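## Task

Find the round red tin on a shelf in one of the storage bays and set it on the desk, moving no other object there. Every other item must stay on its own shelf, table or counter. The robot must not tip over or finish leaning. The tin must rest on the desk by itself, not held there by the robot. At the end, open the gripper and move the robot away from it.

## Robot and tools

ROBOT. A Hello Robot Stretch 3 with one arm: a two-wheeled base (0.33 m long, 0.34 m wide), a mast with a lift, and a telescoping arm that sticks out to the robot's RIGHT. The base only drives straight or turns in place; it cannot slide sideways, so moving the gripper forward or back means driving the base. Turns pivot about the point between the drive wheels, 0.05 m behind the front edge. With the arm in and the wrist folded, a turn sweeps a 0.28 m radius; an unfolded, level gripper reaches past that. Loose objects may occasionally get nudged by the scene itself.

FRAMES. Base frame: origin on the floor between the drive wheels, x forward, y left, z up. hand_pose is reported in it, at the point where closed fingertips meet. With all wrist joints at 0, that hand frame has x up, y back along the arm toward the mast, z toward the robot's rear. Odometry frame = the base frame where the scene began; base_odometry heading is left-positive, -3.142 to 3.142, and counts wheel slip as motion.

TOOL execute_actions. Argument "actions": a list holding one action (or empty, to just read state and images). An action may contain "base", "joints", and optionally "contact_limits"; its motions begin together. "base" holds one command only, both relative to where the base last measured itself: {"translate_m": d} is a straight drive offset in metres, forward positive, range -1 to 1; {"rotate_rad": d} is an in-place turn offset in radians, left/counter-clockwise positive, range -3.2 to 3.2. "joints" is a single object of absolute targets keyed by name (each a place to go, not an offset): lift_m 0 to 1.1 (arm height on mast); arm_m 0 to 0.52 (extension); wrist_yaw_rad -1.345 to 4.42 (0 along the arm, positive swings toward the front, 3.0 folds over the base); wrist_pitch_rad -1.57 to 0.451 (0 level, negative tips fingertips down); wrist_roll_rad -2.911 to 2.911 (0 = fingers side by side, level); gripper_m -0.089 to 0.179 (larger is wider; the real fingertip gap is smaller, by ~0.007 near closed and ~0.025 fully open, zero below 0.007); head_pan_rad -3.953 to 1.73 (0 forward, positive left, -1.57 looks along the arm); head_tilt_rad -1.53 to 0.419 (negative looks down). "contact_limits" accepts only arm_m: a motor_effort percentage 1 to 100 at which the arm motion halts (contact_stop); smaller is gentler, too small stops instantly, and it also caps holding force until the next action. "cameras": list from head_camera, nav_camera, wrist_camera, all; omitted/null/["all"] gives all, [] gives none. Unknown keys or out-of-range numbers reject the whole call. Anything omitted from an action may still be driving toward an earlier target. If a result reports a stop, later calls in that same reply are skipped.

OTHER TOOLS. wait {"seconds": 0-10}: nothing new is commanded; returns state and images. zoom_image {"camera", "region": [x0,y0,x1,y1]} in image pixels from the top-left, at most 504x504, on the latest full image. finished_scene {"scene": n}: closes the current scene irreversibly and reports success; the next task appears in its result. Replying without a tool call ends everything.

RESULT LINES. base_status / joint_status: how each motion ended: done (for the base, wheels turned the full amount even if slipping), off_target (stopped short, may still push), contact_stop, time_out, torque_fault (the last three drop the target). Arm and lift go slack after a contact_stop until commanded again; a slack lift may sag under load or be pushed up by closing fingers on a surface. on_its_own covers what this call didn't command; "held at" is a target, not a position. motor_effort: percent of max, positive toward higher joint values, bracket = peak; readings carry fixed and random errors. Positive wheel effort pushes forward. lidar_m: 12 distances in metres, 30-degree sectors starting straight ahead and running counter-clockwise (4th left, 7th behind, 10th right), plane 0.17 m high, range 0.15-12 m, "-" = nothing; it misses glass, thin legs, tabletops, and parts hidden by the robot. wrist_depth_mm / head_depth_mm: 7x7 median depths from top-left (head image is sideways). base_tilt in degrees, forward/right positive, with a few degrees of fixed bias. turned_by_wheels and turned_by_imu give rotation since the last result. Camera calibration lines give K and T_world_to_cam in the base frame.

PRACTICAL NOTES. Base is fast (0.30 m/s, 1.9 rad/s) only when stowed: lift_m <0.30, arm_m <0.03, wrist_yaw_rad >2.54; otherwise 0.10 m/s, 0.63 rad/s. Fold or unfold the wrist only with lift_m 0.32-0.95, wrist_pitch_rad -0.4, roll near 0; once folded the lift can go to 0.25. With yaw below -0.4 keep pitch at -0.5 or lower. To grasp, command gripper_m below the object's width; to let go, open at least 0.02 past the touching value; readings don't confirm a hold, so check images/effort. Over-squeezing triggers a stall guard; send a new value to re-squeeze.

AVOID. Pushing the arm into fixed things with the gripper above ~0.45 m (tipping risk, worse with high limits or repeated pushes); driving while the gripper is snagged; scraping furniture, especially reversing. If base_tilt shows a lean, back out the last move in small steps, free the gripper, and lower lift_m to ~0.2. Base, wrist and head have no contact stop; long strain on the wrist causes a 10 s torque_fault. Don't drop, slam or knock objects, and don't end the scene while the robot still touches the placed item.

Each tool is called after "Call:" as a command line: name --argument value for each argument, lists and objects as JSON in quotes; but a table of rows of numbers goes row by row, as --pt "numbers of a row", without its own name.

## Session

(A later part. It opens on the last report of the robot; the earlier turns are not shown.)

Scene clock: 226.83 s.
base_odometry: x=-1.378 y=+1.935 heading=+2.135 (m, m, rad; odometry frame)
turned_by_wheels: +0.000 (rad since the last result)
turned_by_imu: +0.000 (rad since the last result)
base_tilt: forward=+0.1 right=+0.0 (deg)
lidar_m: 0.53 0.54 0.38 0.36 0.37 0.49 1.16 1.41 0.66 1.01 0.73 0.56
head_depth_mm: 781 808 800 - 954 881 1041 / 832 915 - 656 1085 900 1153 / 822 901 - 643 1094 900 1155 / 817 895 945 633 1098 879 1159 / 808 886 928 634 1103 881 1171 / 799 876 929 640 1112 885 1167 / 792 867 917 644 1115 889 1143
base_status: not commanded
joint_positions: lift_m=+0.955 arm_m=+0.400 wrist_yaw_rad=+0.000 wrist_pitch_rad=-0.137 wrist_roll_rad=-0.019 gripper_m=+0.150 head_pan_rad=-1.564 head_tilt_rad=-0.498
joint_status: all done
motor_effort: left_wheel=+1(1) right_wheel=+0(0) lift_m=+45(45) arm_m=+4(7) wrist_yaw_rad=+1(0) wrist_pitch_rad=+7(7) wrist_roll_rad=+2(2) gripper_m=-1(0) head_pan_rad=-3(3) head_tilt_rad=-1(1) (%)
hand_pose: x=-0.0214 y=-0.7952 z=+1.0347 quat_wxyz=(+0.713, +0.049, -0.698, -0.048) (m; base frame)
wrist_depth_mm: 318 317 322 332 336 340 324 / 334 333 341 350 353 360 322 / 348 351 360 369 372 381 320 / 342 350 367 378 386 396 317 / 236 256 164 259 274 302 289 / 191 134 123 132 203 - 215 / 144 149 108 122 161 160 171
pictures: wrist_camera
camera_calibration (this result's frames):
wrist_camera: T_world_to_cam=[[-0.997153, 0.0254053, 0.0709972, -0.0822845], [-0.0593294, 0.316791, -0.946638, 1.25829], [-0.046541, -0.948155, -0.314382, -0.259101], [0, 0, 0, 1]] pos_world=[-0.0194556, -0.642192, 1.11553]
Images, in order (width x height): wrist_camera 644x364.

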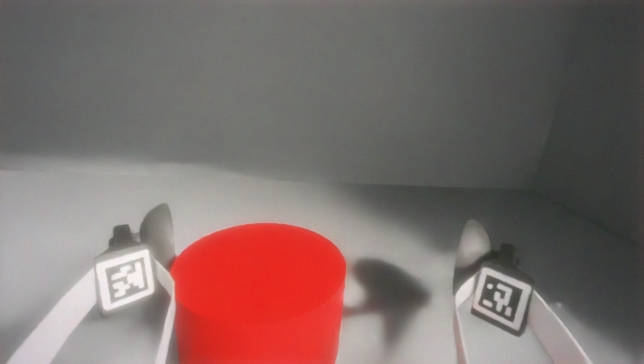

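Call:
execute_actions --actions '[{"joints":{"arm_m":0.385,"wrist_pitch_rad":-0.24}}]' --cameras '["wrist_camera"]'

Call:
execute_actions --actions '[{"joints":{"gripper_m":0.04}}]' --cameras '["wrist_camera"]'

Call:
execute_actions --actions '[{"joints":{"lift_m":0.985}}]' --cameras '["wrist_camera"]'

Scene clock: 234.93 s.
base_odometry: x=-1.378 y=+1.935 heading=+2.135 (m, m, rad; odometry frame)
turned_by_wheels: +0.000 (rad since the last result)
turned_by_imu: +0.001 (rad since the last result)
base_tilt: forward=+0.1 right=+0.0 (deg)
lidar_m: 0.53 0.54 0.38 0.36 0.37 0.49 1.15 1.42 0.66 1.01 0.73 0.56
head_depth_mm: 778 809 800 - 959 880 1043 / 831 912 - 657 1080 898 1153 / 821 899 - 642 1093 901 1158 / 815 894 947 665 1102 876 1160 / 807 888 928 635 1106 883 1168 / 800 875 929 639 1110 887 1166 / 792 870 918 644 1111 887 1144
base_status: not commanded
joint_positions: lift_m=+0.955 arm_m=+0.385 wrist_yaw_rad=+0.000 wrist_pitch_rad=-0.227 wrist_roll_rad=-0.019 gripper_m=+0.150 head_pan_rad=-1.564 head_tilt_rad=-0.498
joint_status: all done
motor_effort: left_wheel=+1(1) right_wheel=-1(0) lift_m=+43(45) arm_m=-5(4) wrist_yaw_rad=+0(0) wrist_pitch_rad=-6(7) wrist_roll_rad=+1(1) gripper_m=+0(0) head_pan_rad=-4(4) head_tilt_rad=-1(1) (%)
hand_pose: x=-0.0214 y=-0.7747 z=+1.0126 quat_wxyz=(+0.709, +0.081, -0.696, -0.079) (m; base frame)
wrist_depth_mm: 323 328 331 340 345 350 326 / 343 349 353 365 367 374 321 / 362 365 373 380 388 400 320 / 257 267 172 272 303 317 304 / 193 208 127 137 216 235 232 / 160 149 127 138 169 - 177 / 127 131 132 135 138 137 146
pictures: wrist_camera
camera_calibration (this result's frames):
wrist_camera: T_world_to_cam=[[-0.997169, 0.0191085, 0.0727258, -0.0878869], [-0.0590224, 0.400339, -0.914464, 1.26296], [-0.046589, -0.916168, -0.398077, -0.137103], [0, 0, 0, 1]] pos_world=[-0.0194826, -0.629541, 1.10675]
Images, in order (width x height): wrist_camera 644x364.

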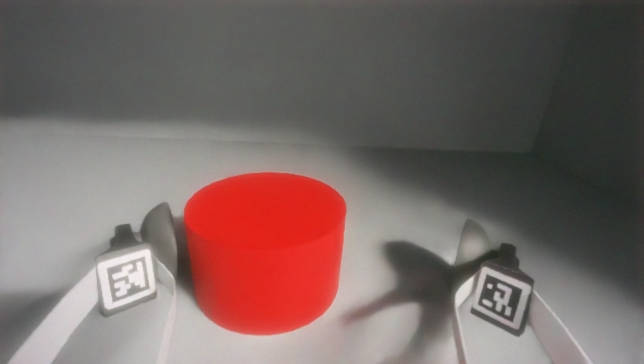

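Scene clock: 236.53 s.
base_odometry: x=-1.378 y=+1.935 heading=+2.135 (m, m, rad; odometry frame)
turned_by_wheels: +0.000 (rad since the last result)
turned_by_imu: +0.000 (rad since the last result)
base_tilt: forward=+0.0 right=+0.0 (deg)
lidar_m: 0.53 0.54 0.38 0.36 0.37 0.49 1.15 1.42 0.66 1.00 0.73 0.56
head_depth_mm: 782 810 799 - 961 882 1041 / 832 909 - 657 1085 895 1155 / 824 898 - 643 1093 903 1158 / 813 894 947 667 1103 880 1161 / 806 887 922 635 1108 882 1161 / 800 877 927 639 1111 886 1169 / 791 868 917 645 1120 886 1143
base_status: not commanded
joint_positions: lift_m=+0.955 arm_m=+0.385 wrist_yaw_rad=+0.003 wrist_pitch_rad=-0.224 wrist_roll_rad=-0.019 gripper_m=+0.041 head_pan_rad=-1.564 head_tilt_rad=-0.498
joint_status: all done
motor_effort: left_wheel=+2(3) right_wheel=-2(2) lift_m=+42(44) arm_m=-3(5) wrist_yaw_rad=-4(4) wrist_pitch_rad=-7(8) wrist_roll_rad=+1(1) gripper_m=-20(100) head_pan_rad=-4(4) head_tilt_rad=-1(1) (%)
hand_pose: x=-0.0208 y=-0.7748 z=+1.0133 quat_wxyz=(+0.710, +0.081, -0.696, -0.078) (m; base frame)
wrist_depth_mm: 326 327 333 339 345 346 330 / 345 349 350 359 364 373 326 / 357 369 378 383 391 393 321 / 259 268 280 179 304 317 304 / 196 197 140 130 208 228 234 / 155 159 145 131 151 174 179 / 129 132 133 136 139 143 145
pictures: wrist_camera
camera_calibration (this result's frames):
wrist_camera: T_world_to_cam=[[-0.997216, 0.0166688, 0.0726768, -0.0891344], [-0.0600776, 0.397689, -0.915551, 1.26273], [-0.0441639, -0.917369, -0.39558, -0.140287], [0, 0, 0, 1]] pos_world=[-0.0192202, -0.629383, 1.10708]
Images, in order (width x height): wrist_camera 644x364.

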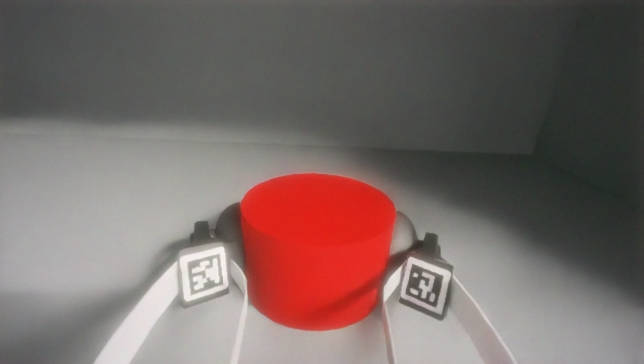

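Scene clock: 237.60 s.
base_odometry: x=-1.378 y=+1.935 heading=+2.135 (m, m, rad; odometry frame)
turned_by_wheels: +0.000 (rad since the last result)
turned_by_imu: +0.000 (rad since the last result)
base_tilt: forward=+0.0 right=+0.0 (deg)
lidar_m: 0.53 0.54 0.38 0.36 0.37 0.49 1.15 1.41 0.66 1.01 0.73 0.56
head_depth_mm: 780 809 - 876 910 879 1044 / 831 903 780 656 1080 900 1157 / 819 888 - 662 1097 901 1158 / 812 893 - 662 1104 880 1167 / 806 885 925 634 1107 882 1163 / 799 878 926 639 1115 883 1167 / 791 865 920 643 1115 887 1143
base_status: not commanded
joint_positions: lift_m=+0.985 arm_m=+0.385 wrist_yaw_rad=+0.002 wrist_pitch_rad=-0.264 wrist_roll_rad=-0.019 gripper_m=+0.041 head_pan_rad=-1.564 head_tilt_rad=-0.498
joint_status: all done
motor_effort: left_wheel=+2(2) right_wheel=-2(2) lift_m=+47(48) arm_m=-3(3) wrist_yaw_rad=-3(3) wrist_pitch_rad=+10(10) wrist_roll_rad=+1(1) gripper_m=-19(20) head_pan_rad=-3(4) head_tilt_rad=-1(1) (%)
hand_pose: x=-0.0210 y=-0.7714 z=+1.0335 quat_wxyz=(+0.708, +0.095, -0.694, -0.092) (m; base frame)
wrist_depth_mm: 323 330 331 341 340 345 323 / 348 350 356 362 373 376 325 / 367 373 378 391 394 398 325 / 292 302 311 182 340 349 316 / 222 228 141 129 238 261 268 / 181 184 144 131 151 203 208 / 151 155 157 152 163 167 170
pictures: wrist_camera
camera_calibration (this result's frames):
wrist_camera: T_world_to_cam=[[-0.997198, 0.0144431, 0.0734034, -0.0932994], [-0.0598887, 0.433892, -0.898972, 1.29063], [-0.0448331, -0.900849, -0.431811, -0.0790292], [0, 0, 0, 1]] pos_world=[-0.0192872, -0.629838, 1.13296]
Images, in order (width x height): wrist_camera 644x364.

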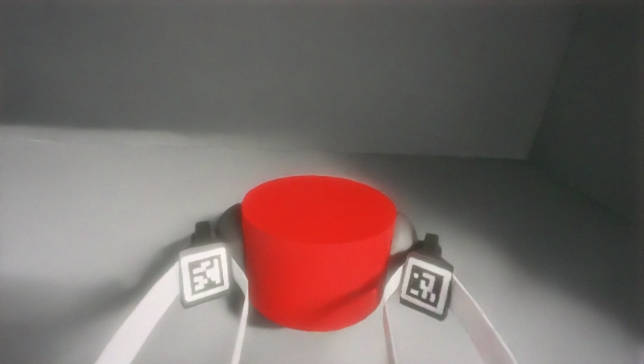

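Call:
execute_actions --actions '[{"joints":{"lift_m":1.0,"arm_m":0}}]' --cameras '[]'

Call:
execute_actions --actions '[{"base":{"translate_m":-0.5},"joints":{"head_pan_rad":-3.14,"head_tilt_rad":-0.6,"wrist_yaw_rad":1.5}}]' --cameras '["nav_camera"]'

Scene clock: 247.13 s.
base_odometry: x=-1.378 y=+1.935 heading=+2.135 (m, m, rad; odometry frame)
turned_by_wheels: +0.000 (rad since the last result)
turned_by_imu: +0.001 (rad since the last result)
base_tilt: forward=+0.1 right=+0.0 (deg)
lidar_m: 0.53 0.54 0.38 0.36 0.37 0.49 1.16 1.41 0.66 1.01 0.73 0.56
head_depth_mm: 782 809 790 652 - - - / 828 914 896 655 - - - / 822 904 904 644 - - - / 813 897 914 633 - 854 1159 / 808 886 922 636 1108 884 1170 / 801 876 926 641 1114 885 1169 / 793 863 920 644 1117 890 1146
base_status: not commanded
joint_positions: lift_m=+1.000 arm_m=+0.000 wrist_yaw_rad=+0.001 wrist_pitch_rad=-0.265 wrist_roll_rad=-0.019 gripper_m=+0.041 head_pan_rad=-1.564 head_tilt_rad=-0.498
joint_status: all done
motor_effort: left_wheel=+2(2) right_wheel=-2(2) lift_m=+47(48) arm_m=-4(5) wrist_yaw_rad=-2(2) wrist_pitch_rad=+10(10) wrist_roll_rad=+2(1) gripper_m=-20(19) head_pan_rad=-4(4) head_tilt_rad=-1(1) (%)
hand_pose: x=-0.0213 y=-0.3863 z=+1.0482 quat_wxyz=(+0.708, +0.095, -0.694, -0.093) (m; base frame)
wrist_depth_mm: 634 659 680 683 689 521 354 / 643 709 710 745 752 508 349 / 466 490 516 551 582 503 344 / 335 340 344 182 378 391 373 / 661 887 141 127 370 475 400 / 678 800 145 130 150 494 468 / 658 672 674 671 695 496 738
pictures: none
No camera images: the call's "cameras" was empty. Leave "cameras" out to get every camera's image.

Scene clock: 253.07 s.
base_odometry: x=-1.110 y=+1.513 heading=+2.135 (m, m, rad; odometry frame)
turned_by_wheels: +0.000 (rad since the last result)
turned_by_imu: -0.002 (rad since the last result)
base_tilt: forward=+0.1 right=+0.0 (deg)
lidar_m: 1.03 0.50 0.35 0.33 0.34 0.44 2.71 1.00 1.07 0.59 0.60 1.09
head_depth_mm: 2229 729 - - - - 908 / 2343 2597 - - - - 1109 / 2310 2565 - - - - 1114 / 2259 2551 2746 2143 - - - / 2239 2492 2696 2166 - - - / 2218 2485 2710 2166 - - - / 2185 2415 2691 2182 - - -
base_status: done
joint_positions: lift_m=+1.000 arm_m=+0.000 wrist_yaw_rad=+1.498 wrist_pitch_rad=-0.265 wrist_roll_rad=-0.019 gripper_m=+0.041 head_pan_rad=-3.133 head_tilt_rad=-0.593
joint_status: all done
motor_effort: left_wheel=+2(7) right_wheel=+0(5) lift_m=+47(47) arm_m=-4(4) wrist_yaw_rad=+1(3) wrist_pitch_rad=+10(10) wrist_roll_rad=+1(1) gripper_m=-20(19) head_pan_rad=-5(50) head_tilt_rad=-4(13) (%)
hand_pose: x=+0.2190 y=-0.1629 z=+1.0482 quat_wxyz=(+0.582, +0.542, -0.444, +0.414) (m; base frame)
wrist_depth_mm: 713 837 850 899 909 920 916 / 701 874 909 932 934 955 896 / 711 962 991 986 - 704 666 / 687 979 - 182 - - 441 / 715 - 141 128 - - 879 / 693 - 145 130 151 897 859 / 703 - - - - 750 758
pictures: nav_camera (sideways: a quarter turn counterclockwise sets it upright)
camera_calibration (this result's frames):
nav_camera: T_world_to_cam=[[-0.591414, -0.0323384, 0.805719, -1.00661], [-0.0419757, 0.999075, 0.00928793, 0.040121], [-0.805274, -0.0283276, -0.592225, 0.730687], [0, 0, 0, 1]] pos_world=[-0.00523613, -0.0519375, 1.2434]
Images, in order (width x height): nav_camera 672x504.

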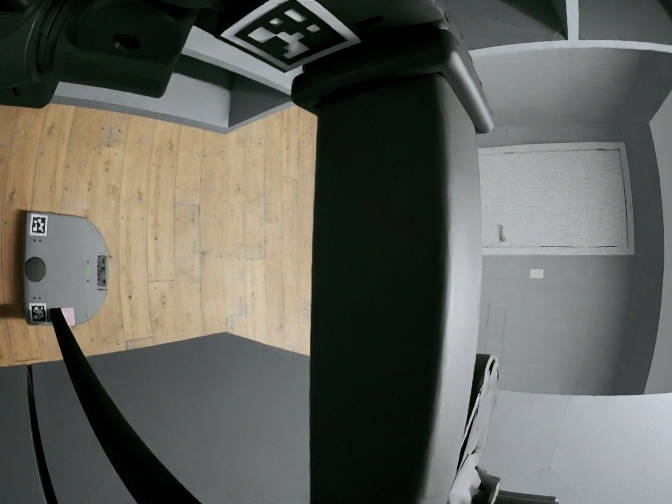

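Call:
execute_actions --actions '[{"base":{"rotate_rad":0.08}}]' --cameras '[]'

Call:
execute_actions --actions '[{"base":{"translate_m":-1.0},"joints":{"lift_m":0.9}}]' --cameras '[]'

Call:
execute_actions --actions '[{"base":{"translate_m":-0.5}}]' --cameras '["nav_camera"]'

Scene clock: 264.57 s.
base_odometry: x=-1.110 y=+1.513 heading=+2.215 (m, m, rad; odometry frame)
turned_by_wheels: +0.080 (rad since the last result)
turned_by_imu: +0.079 (rad since the last result)
base_tilt: forward=+0.0 right=+0.0 (deg)
lidar_m: 1.03 0.46 0.35 0.33 0.35 0.48 2.71 1.00 1.07 0.59 1.08 1.06
head_depth_mm: 2277 2536 - - - - 995 / 2295 2555 - - - - 1113 / 2285 2539 - - - - 1113 / 2254 2516 2734 2159 - - - / 2247 2503 2723 2174 - - - / 2223 2493 2719 2176 - - - / 2234 2488 2716 2188 - - -
base_status: done
joint_positions: lift_m=+1.000 arm_m=+0.000 wrist_yaw_rad=+1.498 wrist_pitch_rad=-0.265 wrist_roll_rad=-0.019 gripper_m=+0.041 head_pan_rad=-3.133 head_tilt_rad=-0.593
joint_status: not commanded
motor_effort: left_wheel=-4(10) right_wheel=+3(6) lift_m=+47(47) arm_m=-3(4) wrist_yaw_rad=+2(3) wrist_pitch_rad=+10(10) wrist_roll_rad=+1(1) gripper_m=-20(19) head_pan_rad=-4(3) head_tilt_rad=-3(4) (%)
hand_pose: x=+0.2190 y=-0.1628 z=+1.0482 quat_wxyz=(+0.582, +0.542, -0.444, +0.414) (m; base frame)
wrist_depth_mm: 614 848 867 861 903 848 875 / 604 878 931 953 932 899 868 / 616 965 - 980 - 783 683 / 621 954 - 182 - - 486 / 625 989 142 128 - - 932 / 622 889 145 131 150 898 882 / 636 - - - - 761 759
pictures: none
No camera images: the call's "cameras" was empty. Leave "cameras" out to get every camera's image.

Scene clock: 275.80 s.
base_odometry: x=-0.510 y=+0.713 heading=+2.215 (m, m, rad; odometry frame)
turned_by_wheels: +0.000 (rad since the last result)
turned_by_imu: -0.004 (rad since the last result)
base_tilt: forward=+0.0 right=+0.0 (deg)
lidar_m: 1.29 0.48 0.38 0.65 2.44 1.80 1.71 1.46 1.08 0.61 0.60 1.19
head_depth_mm: 1447 1624 1832 2043 - - - / 1436 1616 1818 2057 - - - / 1444 1610 1816 2047 - - - / 1422 1585 1794 1991 1746 1345 - / 1419 1573 1794 2007 1692 1387 - / 1413 1584 1771 1994 1703 1394 - / 1407 1564 1770 2000 1712 1404 -
base_status: done
joint_positions: lift_m=+0.900 arm_m=+0.000 wrist_yaw_rad=+1.498 wrist_pitch_rad=-0.265 wrist_roll_rad=-0.019 gripper_m=+0.041 head_pan_rad=-3.133 head_tilt_rad=-0.593
joint_status: all done
motor_effort: left_wheel=-3(11) right_wheel=+3(4) lift_m=+38(39) arm_m=-4(4) wrist_yaw_rad=+2(2) wrist_pitch_rad=+10(10) wrist_roll_rad=+1(1) gripper_m=-19(20) head_pan_rad=-4(4) head_tilt_rad=-3(4) (%)
hand_pose: x=+0.2189 y=-0.1628 z=+0.9484 quat_wxyz=(+0.582, +0.542, -0.444, +0.414) (m; base frame)
wrist_depth_mm: 625 939 - - - 903 893 / 636 967 - - - 908 639 / 644 976 - - - - 929 / 634 988 - 181 - - 980 / 656 999 142 128 888 945 896 / 653 931 144 130 151 772 761 / 641 - - - - 624 614
pictures: none
No camera images: the call's "cameras" was empty. Leave "cameras" out to get every camera's image.

Scene clock: 282.03 s.
base_odometry: x=-0.210 y=+0.313 heading=+2.215 (m, m, rad; odometry frame)
turned_by_wheels: +0.000 (rad since the last result)
turned_by_imu: -0.002 (rad since the last result)
base_tilt: forward=+0.1 right=+0.0 (deg)
lidar_m: 1.31 0.75 0.94 3.29 1.75 1.28 1.21 1.27 1.08 1.04 0.93 0.87
head_depth_mm: 1025 1141 1297 1466 - - - / 1026 1142 1296 1460 - - - / 1019 1140 1291 1449 - - - / 1002 1123 1258 1447 1612 1355 - / 1001 1114 1258 1449 1613 1390 - / 995 1110 1253 1442 1610 1395 - / 994 1106 1250 1431 1610 1398 -
base_status: done
joint_positions: lift_m=+0.900 arm_m=+0.000 wrist_yaw_rad=+1.498 wrist_pitch_rad=-0.265 wrist_roll_rad=-0.019 gripper_m=+0.041 head_pan_rad=-3.133 head_tilt_rad=-0.593
joint_status: not commanded
motor_effort: left_wheel=-2(10) right_wheel=+2(4) lift_m=+37(37) arm_m=-4(3) wrist_yaw_rad=+3(1) wrist_pitch_rad=+10(10) wrist_roll_rad=+1(1) gripper_m=-19(19) head_pan_rad=-4(4) head_tilt_rad=-3(3) (%)
hand_pose: x=+0.2189 y=-0.1628 z=+0.9484 quat_wxyz=(+0.582, +0.542, -0.444, +0.414) (m; base frame)
wrist_depth_mm: 621 - - - - - 555 / 642 979 - - - 702 586 / 645 997 - - - 650 642 / 658 - - 181 - 695 691 / 696 - 142 128 889 744 773 / 751 925 144 131 150 805 853 / 809 - - - - 947 886
pictures: nav_camera (sideways: a quarter turn counterclockwise sets it upright)
camera_calibration (this result's frames):
nav_camera: T_world_to_cam=[[-0.591423, -0.0323149, 0.805713, -1.0066], [-0.041936, 0.999077, 0.00928761, 0.0401212], [-0.80527, -0.0282955, -0.592233, 0.730698], [0, 0, 0, 1]] pos_world=[-0.00523764, -0.051937, 1.2434]
Images, in order (width x height): nav_camera 672x504.

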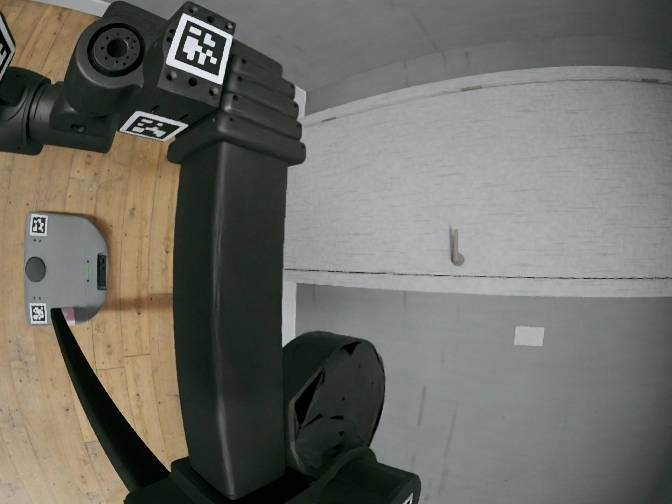

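Call:
execute_actions --actions '[{"base":{"rotate_rad":1.6},"joints":{"head_pan_rad":0,"head_tilt_rad":-0.5}}]' --cameras '[]'

Call:
execute_actions --actions '[{"base":{"translate_m":1.0}}]' --cameras '[]'

Call:
execute_actions --actions '[{"base":{"translate_m":0.8},"joints":{"head_pan_rad":0.4}}]' --cameras '["nav_camera"]'

Scene clock: 291.03 s.
base_odometry: x=-0.210 y=+0.313 heading=-2.469 (m, m, rad; odometry frame)
turned_by_wheels: +1.600 (rad since the last result)
turned_by_imu: +1.574 (rad since the last result)
base_tilt: forward=+0.0 right=+0.0 (deg)
lidar_m: 3.30 1.71 1.28 1.21 1.28 1.07 1.04 0.91 0.87 1.19 0.75 0.97
head_depth_mm: 1785 1806 1859 2006 1814 1457 1258 / 3074 3370 3554 2329 1831 1460 1222 / 3095 3374 3308 2471 1835 1474 1221 / 3089 3416 3238 2455 1828 1469 1228 / 3048 3351 3602 2451 1851 1480 1233 / 3067 3190 3249 2419 1867 1485 1232 / 3049 3210 2198 2377 1871 1487 1237
base_status: done
joint_positions: lift_m=+0.900 arm_m=+0.000 wrist_yaw_rad=+1.498 wrist_pitch_rad=-0.265 wrist_roll_rad=-0.019 gripper_m=+0.041 head_pan_rad=-0.007 head_tilt_rad=-0.507
joint_status: all done
motor_effort: left_wheel=-4(10) right_wheel=+3(8) lift_m=+38(37) arm_m=-4(3) wrist_yaw_rad=+2(3) wrist_pitch_rad=+10(10) wrist_roll_rad=+2(1) gripper_m=-19(20) head_pan_rad=+4(50) head_tilt_rad=+4(14) (%)
hand_pose: x=+0.2189 y=-0.1628 z=+0.9484 quat_wxyz=(+0.582, +0.542, -0.444, +0.414) (m; base frame)
wrist_depth_mm: - - - - - - 568 / - - - - - - 562 / - - - - - - 556 / - - - 182 - 797 549 / - - 141 128 - 792 547 / - - 145 131 150 819 547 / - - - - - 753 542
pictures: none
No camera images: the call's "cameras" was empty. Leave "cameras" out to get every camera's image.

Scene clock: 302.03 s.
base_odometry: x=-0.992 y=-0.310 heading=-2.469 (m, m, rad; odometry frame)
turned_by_wheels: +0.000 (rad since the last result)
turned_by_imu: +0.008 (rad since the last result)
base_tilt: forward=+0.1 right=+0.0 (deg)
lidar_m: 2.31 1.32 1.24 1.21 1.26 1.75 2.04 0.95 0.72 1.58 1.00 1.03
head_depth_mm: 2249 2467 2726 2385 1814 1444 1270 / 2254 2482 2747 2406 1815 1464 1225 / 2254 2458 2418 2437 1831 1458 1224 / 2216 2438 2644 2454 1838 1473 1231 / 2246 2453 2728 2469 1846 1478 1233 / 2228 2466 2181 2481 1846 1493 1232 / 2230 2455 1714 1314 1868 1495 1231
base_status: done
joint_positions: lift_m=+0.900 arm_m=+0.000 wrist_yaw_rad=+1.498 wrist_pitch_rad=-0.265 wrist_roll_rad=-0.019 gripper_m=+0.041 head_pan_rad=-0.007 head_tilt_rad=-0.507
joint_status: not commanded
motor_effort: left_wheel=-5(7) right_wheel=+3(7) lift_m=+37(38) arm_m=-3(3) wrist_yaw_rad=+1(2) wrist_pitch_rad=+10(10) wrist_roll_rad=+2(1) gripper_m=-21(19) head_pan_rad=+5(3) head_tilt_rad=+4(4) (%)
hand_pose: x=+0.2189 y=-0.1628 z=+0.9484 quat_wxyz=(+0.582, +0.542, -0.444, +0.414) (m; base frame)
wrist_depth_mm: - - - - - 901 605 / - - - - - 887 644 / - - - - - 883 698 / - - - 181 - 878 722 / - - 141 128 - 859 796 / - - 144 130 151 932 888 / - - - - - 986 998
pictures: none
No camera images: the call's "cameras" was empty. Leave "cameras" out to get every camera's image.

Scene clock: 311.03 s.
base_odometry: x=-1.618 y=-0.808 heading=-2.469 (m, m, rad; odometry frame)
turned_by_wheels: +0.000 (rad since the last result)
turned_by_imu: +0.006 (rad since the last result)
base_tilt: forward=+0.0 right=+0.0 (deg)
lidar_m: 1.52 0.89 0.76 1.17 1.23 1.74 2.48 1.24 1.89 0.73 0.77 1.54
head_depth_mm: 1522 1653 1824 2019 1752 1453 1220 / 1583 1723 1908 2110 1821 1460 1215 / 1639 1808 1861 2188 1837 1473 1225 / 1710 1881 1667 1216 1831 1479 1225 / 1778 1960 1670 1111 931 1440 1232 / 1716 1804 1699 1117 834 1363 1231 / 1477 1542 1570 1125 840 667 1184
base_status: done
joint_positions: lift_m=+0.900 arm_m=+0.000 wrist_yaw_rad=+1.498 wrist_pitch_rad=-0.265 wrist_roll_rad=-0.019 gripper_m=+0.041 head_pan_rad=+0.393 head_tilt_rad=-0.507
joint_status: all done
motor_effort: left_wheel=-5(6) right_wheel=+3(8) lift_m=+38(37) arm_m=-3(4) wrist_yaw_rad=+2(2) wrist_pitch_rad=+10(10) wrist_roll_rad=+2(1) gripper_m=-19(20) head_pan_rad=+2(33) head_tilt_rad=+4(4) (%)
hand_pose: x=+0.2189 y=-0.1628 z=+0.9484 quat_wxyz=(+0.582, +0.542, -0.444, +0.414) (m; base frame)
wrist_depth_mm: - - - - - - - / - - - - - - - / 977 - - - - - - / 716 - - 182 - - - / - - 142 127 - - - / - - 145 130 150 - - / - - - - - - -
pictures: nav_camera (sideways: a quarter turn counterclockwise sets it upright)
camera_calibration (this result's frames):
nav_camera: T_world_to_cam=[[0.470627, 0.224417, 0.853315, -1.07515], [0.412436, -0.910906, 0.0120937, 0.0336951], [0.780004, 0.346246, -0.521255, 0.628684], [0, 0, 0, 1]] pos_world=[0.00171984, 0.0542952, 1.24474]
Images, in order (width x height): nav_camera 672x504.

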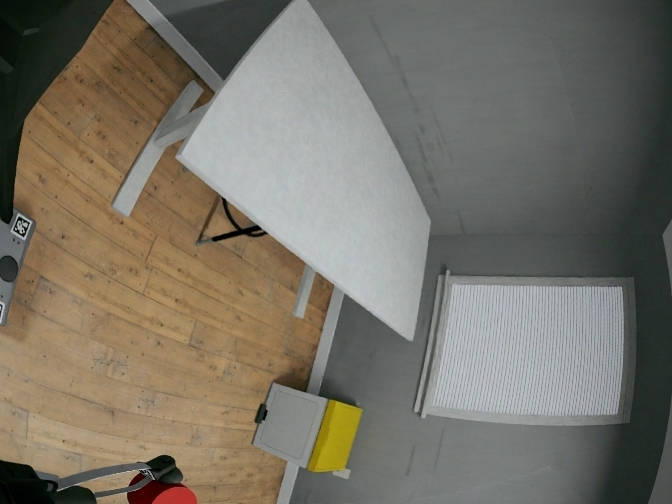

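Call:
execute_actions --actions '[{"base":{"rotate_rad":-3.18},"joints":{"head_pan_rad":-1.9,"head_tilt_rad":-0.8}}]' --cameras '[]'

Call:
execute_actions --actions '[{"base":{"translate_m":-0.55},"joints":{"wrist_yaw_rad":0}}]' --cameras '["nav_camera","head_camera"]'

Scene clock: 326.93 s.
base_odometry: x=-1.618 y=-0.808 heading=+0.634 (m, m, rad; odometry frame)
turned_by_wheels: -3.180 (rad since the last result)
turned_by_imu: -3.126 (rad since the last result)
base_tilt: forward=+0.1 right=+0.0 (deg)
lidar_m: 2.74 1.24 1.89 0.73 0.76 1.55 1.52 0.89 0.76 1.17 1.22 1.68
head_depth_mm: 1202 1211 931 779 - - 1081 / 1153 1209 934 800 - 1205 1099 / 1103 1200 935 793 - 1222 1119 / 1051 1166 938 829 - 1205 1105 / 1023 1124 1077 1603 - - 1104 / 986 1122 1306 1560 1464 - 1076 / 950 1077 1249 1479 1453 1314 1071
base_status: done
joint_positions: lift_m=+0.900 arm_m=+0.000 wrist_yaw_rad=+1.498 wrist_pitch_rad=-0.265 wrist_roll_rad=-0.019 gripper_m=+0.041 head_pan_rad=-1.893 head_tilt_rad=-0.790
joint_status: all done
motor_effort: left_wheel=+4(11) right_wheel=-4(7) lift_m=+37(37) arm_m=-4(4) wrist_yaw_rad=+3(2) wrist_pitch_rad=+10(10) wrist_roll_rad=+1(1) gripper_m=-20(20) head_pan_rad=-5(50) head_tilt_rad=-5(25) (%)
hand_pose: x=+0.2189 y=-0.1628 z=+0.9484 quat_wxyz=(+0.582, +0.542, -0.444, +0.414) (m; base frame)
wrist_depth_mm: - - - - - - - / - - - - - - - / - - - - - - - / - - - 181 - - - / - - 141 128 - - - / - - 145 130 150 - - / - - - - - - -
pictures: none
No camera images: the call's "cameras" was empty. Leave "cameras" out to get every camera's image.

Scene clock: 333.67 s.
base_odometry: x=-2.061 y=-1.134 heading=+0.634 (m, m, rad; odometry frame)
turned_by_wheels: +0.000 (rad since the last result)
turned_by_imu: -0.002 (rad since the last result)
base_tilt: forward=+0.1 right=+0.0 (deg)
lidar_m: 2.99 1.71 0.76 0.75 1.95 0.99 0.97 1.23 0.52 0.71 0.72 1.67
head_depth_mm: 1199 1203 931 781 - - 1077 / 1147 1211 935 802 - - 1098 / 1102 1200 936 791 - - 1110 / 1058 1163 937 784 - - 1103 / 1020 1127 941 782 - - 1101 / 980 1098 940 450 625 1256 1108 / 946 1079 946 768 644 1202 1096
base_status: done
joint_positions: lift_m=+0.900 arm_m=+0.000 wrist_yaw_rad=+0.002 wrist_pitch_rad=-0.265 wrist_roll_rad=-0.019 gripper_m=+0.041 head_pan_rad=-1.893 head_tilt_rad=-0.790
joint_status: all done
motor_effort: left_wheel=+5(6) right_wheel=-3(9) lift_m=+37(37) arm_m=-4(4) wrist_yaw_rad=-2(3) wrist_pitch_rad=+10(10) wrist_roll_rad=+1(1) gripper_m=-20(21) head_pan_rad=-4(3) head_tilt_rad=-5(5) (%)
hand_pose: x=-0.0211 y=-0.3862 z=+0.9484 quat_wxyz=(+0.708, +0.095, -0.694, -0.092) (m; base frame)
wrist_depth_mm: 850 857 859 875 819 847 844 / 904 930 900 901 877 888 873 / 988 - 970 956 - 956 951 / - - 738 181 785 811 871 / - 531 141 128 563 600 619 / 425 430 145 130 150 477 480 / 351 359 361 350 381 391 401
pictures: head_camera (sideways: a quarter turn clockwise sets it upright), nav_camera (sideways: a quarter turn counterclockwise sets it upright)
camera_calibration (this result's frames):
head_camera: T_world_to_cam=[[0.28668, 0.690906, -0.663674, 0.884572], [0.924109, -0.382127, 0.00136993, -0.00924234], [-0.252661, -0.6137, -0.748021, 0.935551], [0, 0, 0, 1]] pos_world=[-0.00867007, -0.0405401, 1.28689]
nav_camera: T_world_to_cam=[[-0.208105, -0.70884, 0.673972, -0.837238], [-0.958834, 0.283957, 0.00258489, 0.054442], [-0.193211, -0.645689, -0.738752, 0.917545], [0, 0, 0, 1]] pos_world=[0.0552475, -0.0164787, 1.24197]
Images, in order (width x height): head_camera 896x504, nav_camera 672x504.

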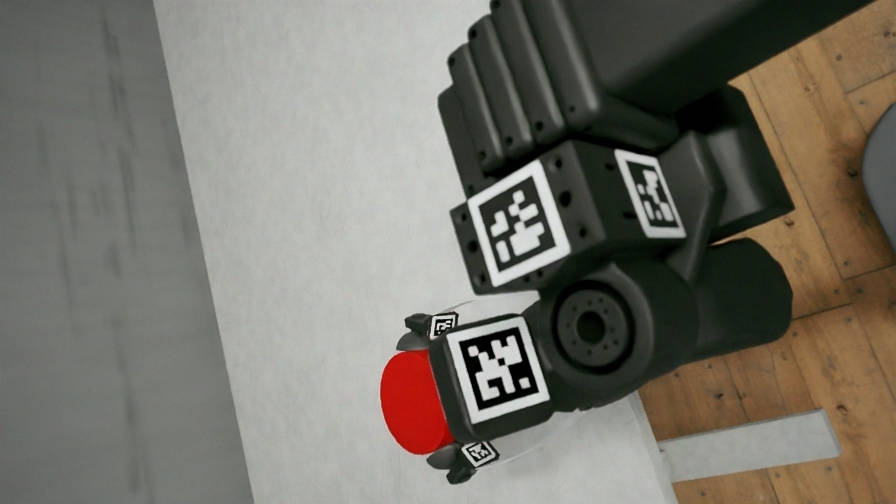

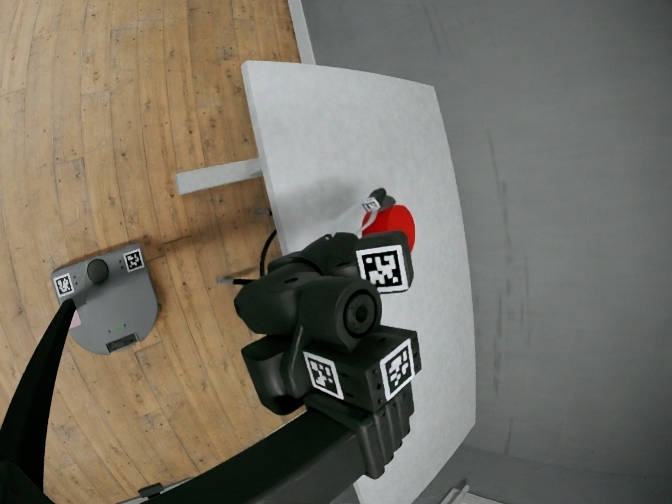

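Call:
execute_actions --actions '[{"joints":{"arm_m":0.25,"lift_m":0.8}}]' --cameras '["wrist_camera","nav_camera"]'

Scene clock: 342.77 s.
base_odometry: x=-2.061 y=-1.134 heading=+0.634 (m, m, rad; odometry frame)
turned_by_wheels: +0.000 (rad since the last result)
turned_by_imu: +0.001 (rad since the last result)
base_tilt: forward=+0.1 right=+0.0 (deg)
lidar_m: 3.00 1.72 0.76 0.75 1.94 0.99 0.97 1.23 0.52 0.71 0.72 1.67
head_depth_mm: 1197 1212 932 758 1445 1269 - / 1145 1206 934 759 1408 - 1084 / 1101 1192 933 781 - 1248 1128 / 1059 1171 971 - 687 1230 1102 / 1017 1126 1002 717 658 1257 1103 / 979 1103 1008 - 644 1252 1106 / 948 1077 975 765 645 1200 1097
base_status: not commanded
joint_positions: lift_m=+0.800 arm_m=+0.250 wrist_yaw_rad=+0.001 wrist_pitch_rad=-0.266 wrist_roll_rad=-0.019 gripper_m=+0.041 head_pan_rad=-1.893 head_tilt_rad=-0.790
joint_status: all done
motor_effort: left_wheel=+5(5) right_wheel=-3(3) lift_m=+38(37) arm_m=+4(6) wrist_yaw_rad=-2(2) wrist_pitch_rad=+10(10) wrist_roll_rad=+1(1) gripper_m=-18(19) head_pan_rad=-3(3) head_tilt_rad=-5(4) (%)
hand_pose: x=-0.0213 y=-0.6355 z=+0.8483 quat_wxyz=(+0.708, +0.095, -0.694, -0.093) (m; base frame)
wrist_depth_mm: 608 607 615 605 605 610 601 / 663 655 659 674 657 637 646 / 706 688 691 694 726 693 686 / 751 483 500 181 545 566 583 / 362 367 141 128 385 406 431 / 290 296 145 130 150 325 333 / 243 247 250 246 263 269 273
pictures: nav_camera (sideways: a quarter turn counterclockwise sets it upright), wrist_camera
camera_calibration (this result's frames):
nav_camera: T_world_to_cam=[[-0.208105, -0.70884, 0.673972, -0.837238], [-0.958834, 0.283957, 0.00258489, 0.054442], [-0.193211, -0.645689, -0.738753, 0.917545], [0, 0, 0, 1]] pos_world=[0.0552475, -0.0164787, 1.24197]
wrist_camera: T_world_to_cam=[[-0.997179, 0.0155475, 0.0734353, -0.0812942], [-0.0593445, 0.435769, -0.8981, 1.06566], [-0.0459641, -0.899924, -0.433617, -0.0345581], [0, 0, 0, 1]] pos_world=[-0.0194122, -0.494217, 0.948054]
Images, in order (width x height): nav_camera 672x504, wrist_camera 644x364.

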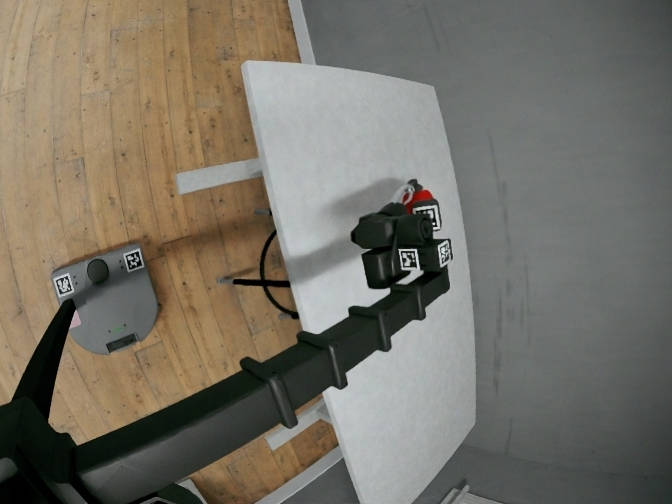

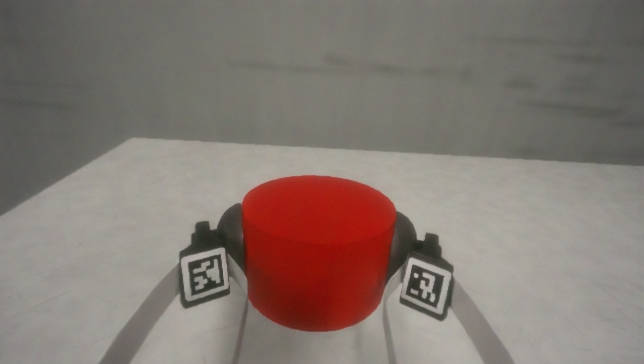

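Call:
execute_actions --actions '[{"joints":{"lift_m":0.71}}]' --cameras '["wrist_camera"]'

Scene clock: 354.40 s.
base_odometry: x=-2.061 y=-1.134 heading=+0.634 (m, m, rad; odometry frame)
turned_by_wheels: +0.000 (rad since the last result)
turned_by_imu: +0.001 (rad since the last result)
base_tilt: forward=+0.1 right=+0.0 (deg)
lidar_m: 3.02 1.72 0.76 0.76 1.95 0.99 0.97 1.22 0.52 0.71 0.72 1.66
head_depth_mm: 1198 1207 929 757 1440 1251 1117 / 1150 1210 937 759 1415 1272 - / 1097 1195 934 760 687 - 1106 / 1057 1174 939 783 1215 1225 1106 / 1016 1126 938 - 643 1258 1103 / 979 1092 942 - 636 1257 1105 / 947 1075 944 746 644 1202 1098
base_status: not commanded
joint_positions: lift_m=+0.710 arm_m=+0.250 wrist_yaw_rad=+0.001 wrist_pitch_rad=-0.266 wrist_roll_rad=-0.019 gripper_m=+0.041 head_pan_rad=-1.893 head_tilt_rad=-0.790
joint_status: all done
motor_effort: left_wheel=+5(5) right_wheel=-3(3) lift_m=+37(39) arm_m=+4(4) wrist_yaw_rad=-1(1) wrist_pitch_rad=+10(10) wrist_roll_rad=+1(2) gripper_m=-19(19) head_pan_rad=-4(5) head_tilt_rad=-4(4) (%)
hand_pose: x=-0.0213 y=-0.6355 z=+0.7583 quat_wxyz=(+0.708, +0.095, -0.694, -0.093) (m; base frame)
wrist_depth_mm: 620 617 608 611 616 601 601 / 675 649 644 660 652 652 650 / 401 421 445 470 494 531 579 / 282 290 301 180 325 339 354 / 214 221 141 128 231 249 255 / 176 178 144 130 150 196 202 / 148 151 152 148 159 163 164
pictures: wrist_camera
camera_calibration (this result's frames):
wrist_camera: T_world_to_cam=[[-0.997179, 0.0155475, 0.0734353, -0.0746853], [-0.0593445, 0.435769, -0.8981, 0.984835], [-0.045964, -0.899924, -0.433617, -0.0735832], [0, 0, 0, 1]] pos_world=[-0.0194122, -0.494218, 0.858058]
Images, in order (width x height): wrist_camera 644x364.

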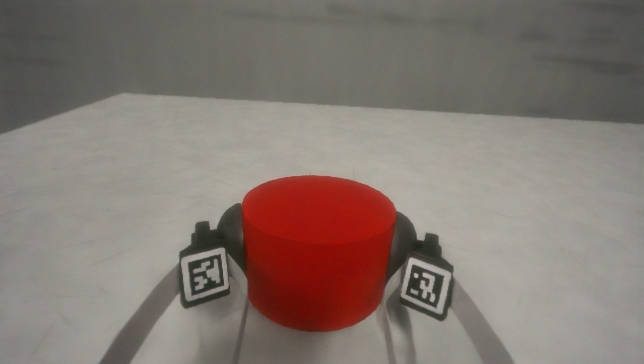

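Call:
execute_actions --actions '[{"joints":{"lift_m":0.698}}]' --cameras '[]'

Call:
execute_actions --actions '[{"joints":{"gripper_m":0.14}}]' --cameras '[]'

Call:
execute_actions --actions '[{"joints":{"lift_m":0.8}}]' --cameras '[]'

Call:
execute_actions --actions '[{"joints":{"arm_m":0}}]' --cameras '["wrist_camera"]'

Scene clock: 363.50 s.
base_odometry: x=-2.061 y=-1.134 heading=+0.634 (m, m, rad; odometry frame)
turned_by_wheels: +0.000 (rad since the last result)
turned_by_imu: +0.001 (rad since the last result)
base_tilt: forward=+0.0 right=+0.0 (deg)
lidar_m: 3.01 1.72 0.76 0.76 1.95 0.99 0.97 1.23 0.52 0.71 0.72 1.67
head_depth_mm: 1194 1208 928 756 1439 1252 1115 / 1150 1214 933 758 1411 1272 - / 1102 1196 933 761 688 - 1102 / 1055 1166 935 780 1366 1233 1103 / 1019 1128 938 - 643 1253 1101 / 982 1096 944 - 638 1258 1105 / 947 1072 944 764 644 1195 1091
base_status: not commanded
joint_positions: lift_m=+0.698 arm_m=+0.250 wrist_yaw_rad=+0.001 wrist_pitch_rad=-0.266 wrist_roll_rad=-0.019 gripper_m=+0.041 head_pan_rad=-1.893 head_tilt_rad=-0.790
joint_status: all done
motor_effort: left_wheel=+5(4) right_wheel=-3(3) lift_m=+37(38) arm_m=+4(4) wrist_yaw_rad=-1(1) wrist_pitch_rad=+10(10) wrist_roll_rad=+1(2) gripper_m=-19(18) head_pan_rad=-4(4) head_tilt_rad=-4(4) (%)
hand_pose: x=-0.0213 y=-0.6355 z=+0.7463 quat_wxyz=(+0.708, +0.095, -0.694, -0.093) (m; base frame)
wrist_depth_mm: 617 616 624 607 607 602 615 / 681 639 636 625 657 646 660 / 370 383 406 430 453 496 526 / 256 265 273 181 295 308 322 / 198 202 142 127 211 228 234 / 160 164 144 131 151 180 184 / 135 137 139 138 144 148 150
pictures: none
No camera images: the call's "cameras" was empty. Leave "cameras" out to get every camera's image.

Scene clock: 365.00 s.
base_odometry: x=-2.061 y=-1.134 heading=+0.634 (m, m, rad; odometry frame)
turned_by_wheels: +0.000 (rad since the last result)
turned_by_imu: +0.000 (rad since the last result)
base_tilt: forward=+0.0 right=+0.0 (deg)
lidar_m: 3.00 1.71 0.76 0.75 1.94 0.99 0.97 1.22 0.52 0.71 0.72 1.66
head_depth_mm: 1199 1209 930 757 1449 1248 1116 / 1148 1210 935 758 1420 1268 - / 1097 1195 935 759 688 - 1098 / 1054 1168 938 781 1358 1228 1103 / 1020 1128 941 - 643 1259 1106 / 979 1100 943 766 637 1258 1107 / 948 1073 945 755 646 1200 1095
base_status: not commanded
joint_positions: lift_m=+0.698 arm_m=+0.250 wrist_yaw_rad=+0.001 wrist_pitch_rad=-0.260 wrist_roll_rad=-0.019 gripper_m=+0.140 head_pan_rad=-1.893 head_tilt_rad=-0.790
joint_status: all done
motor_effort: left_wheel=+5(4) right_wheel=-3(3) lift_m=+37(37) arm_m=+4(4) wrist_yaw_rad=+0(1) wrist_pitch_rad=+8(10) wrist_roll_rad=+1(1) gripper_m=+0(98) head_pan_rad=-3(5) head_tilt_rad=-4(5) (%)
hand_pose: x=-0.0213 y=-0.6360 z=+0.7476 quat_wxyz=(+0.708, +0.093, -0.694, -0.091) (m; base frame)
wrist_depth_mm: 627 615 621 607 600 600 590 / 656 665 649 654 649 658 633 / 372 395 409 449 469 507 552 / 261 270 279 187 305 316 331 / 201 213 190 140 212 234 239 / 164 - 162 132 172 187 186 / - 138 141 140 147 144 153
pictures: none
No camera images: the call's "cameras" was empty. Leave "cameras" out to get every camera's image.

Scene clock: 366.77 s.
base_odometry: x=-2.061 y=-1.134 heading=+0.634 (m, m, rad; odometry frame)
turned_by_wheels: +0.000 (rad since the last result)
turned_by_imu: +0.000 (rad since the last result)
base_tilt: forward=+0.0 right=+0.0 (deg)
lidar_m: 3.01 1.71 0.76 0.75 1.95 0.99 0.97 1.23 0.52 0.71 0.72 1.67
head_depth_mm: 1200 1208 931 759 1441 1266 - / 1146 1214 934 758 1412 - 1083 / 1103 1192 936 781 - 1253 1120 / 1058 1171 967 - 691 1230 1100 / 1019 1126 1007 713 659 1254 1105 / 980 1096 1011 - 643 1254 1111 / 948 1075 975 757 646 1200 1098
base_status: not commanded
joint_positions: lift_m=+0.800 arm_m=+0.250 wrist_yaw_rad=+0.001 wrist_pitch_rad=-0.259 wrist_roll_rad=-0.019 gripper_m=+0.140 head_pan_rad=-1.893 head_tilt_rad=-0.790
joint_status: all done
motor_effort: left_wheel=+5(4) right_wheel=-3(3) lift_m=+46(47) arm_m=+4(4) wrist_yaw_rad=-2(1) wrist_pitch_rad=+8(8) wrist_roll_rad=+1(1) gripper_m=+0(0) head_pan_rad=-4(4) head_tilt_rad=-4(5) (%)
hand_pose: x=-0.0213 y=-0.6361 z=+0.8496 quat_wxyz=(+0.708, +0.093, -0.694, -0.090) (m; base frame)
wrist_depth_mm: 617 629 599 617 613 608 602 / 651 650 646 658 636 650 648 / 707 704 693 702 682 695 690 / 741 487 508 530 543 580 601 / 364 387 383 395 410 424 437 / 294 - 306 313 317 341 341 / 247 249 248 209 266 264 279
pictures: none
No camera images: the call's "cameras" was empty. Leave "cameras" out to get every camera's image.

Scene clock: 369.83 s.
base_odometry: x=-2.061 y=-1.134 heading=+0.634 (m, m, rad; odometry frame)
turned_by_wheels: +0.000 (rad since the last result)
turned_by_imu: +0.001 (rad since the last result)
base_tilt: forward=+0.0 right=+0.0 (deg)
lidar_m: 3.03 1.71 0.76 0.76 1.95 0.99 0.97 1.23 0.52 0.71 0.72 1.67
head_depth_mm: 1198 1205 932 757 1438 1276 - / 1148 1210 931 760 1439 - 1081 / 1097 1196 936 761 686 - 1082 / 1057 1170 932 761 672 - 1085 / 1020 1126 943 764 673 - 1088 / 982 1099 943 746 659 1238 1103 / 951 1076 946 768 637 1208 1092
base_status: not commanded
joint_positions: lift_m=+0.800 arm_m=+0.000 wrist_yaw_rad=+0.001 wrist_pitch_rad=-0.259 wrist_roll_rad=-0.019 gripper_m=+0.140 head_pan_rad=-1.893 head_tilt_rad=-0.790
joint_status: all done
motor_effort: left_wheel=+5(4) right_wheel=-3(3) lift_m=+46(46) arm_m=-4(7) wrist_yaw_rad=-1(1) wrist_pitch_rad=+8(8) wrist_roll_rad=+1(1) gripper_m=+1(1) head_pan_rad=-4(4) head_tilt_rad=-5(5) (%)
hand_pose: x=-0.0213 y=-0.3868 z=+0.8496 quat_wxyz=(+0.708, +0.093, -0.694, -0.091) (m; base frame)
wrist_depth_mm: 854 848 848 834 830 845 834 / 886 903 935 911 921 883 889 / 976 936 773 807 878 895 948 / - 502 506 489 551 588 611 / 367 388 384 391 409 425 433 / 294 - 306 314 320 344 336 / 248 251 257 261 267 262 277
pictures: wrist_camera
camera_calibration (this result's frames):
wrist_camera: T_world_to_cam=[[-0.997177, 0.0161585, 0.073324, -0.084958], [-0.0592866, 0.429781, -0.900985, 0.958615], [-0.0460718, -0.902789, -0.427609, 0.183644], [0, 0, 0, 1]] pos_world=[-0.0194244, -0.24483, 0.948455]
Images, in order (width x height): wrist_camera 644x364.

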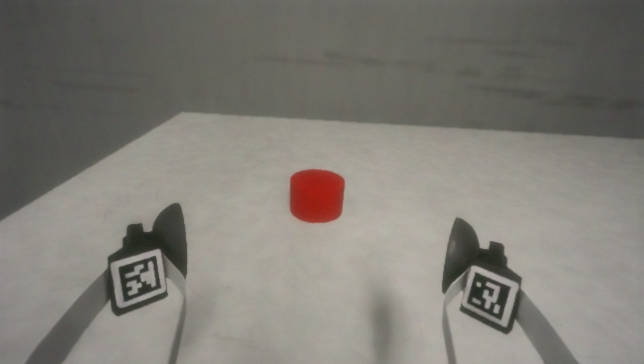

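Call:
finished_scene --scene 1

The scene is finished: the task was done.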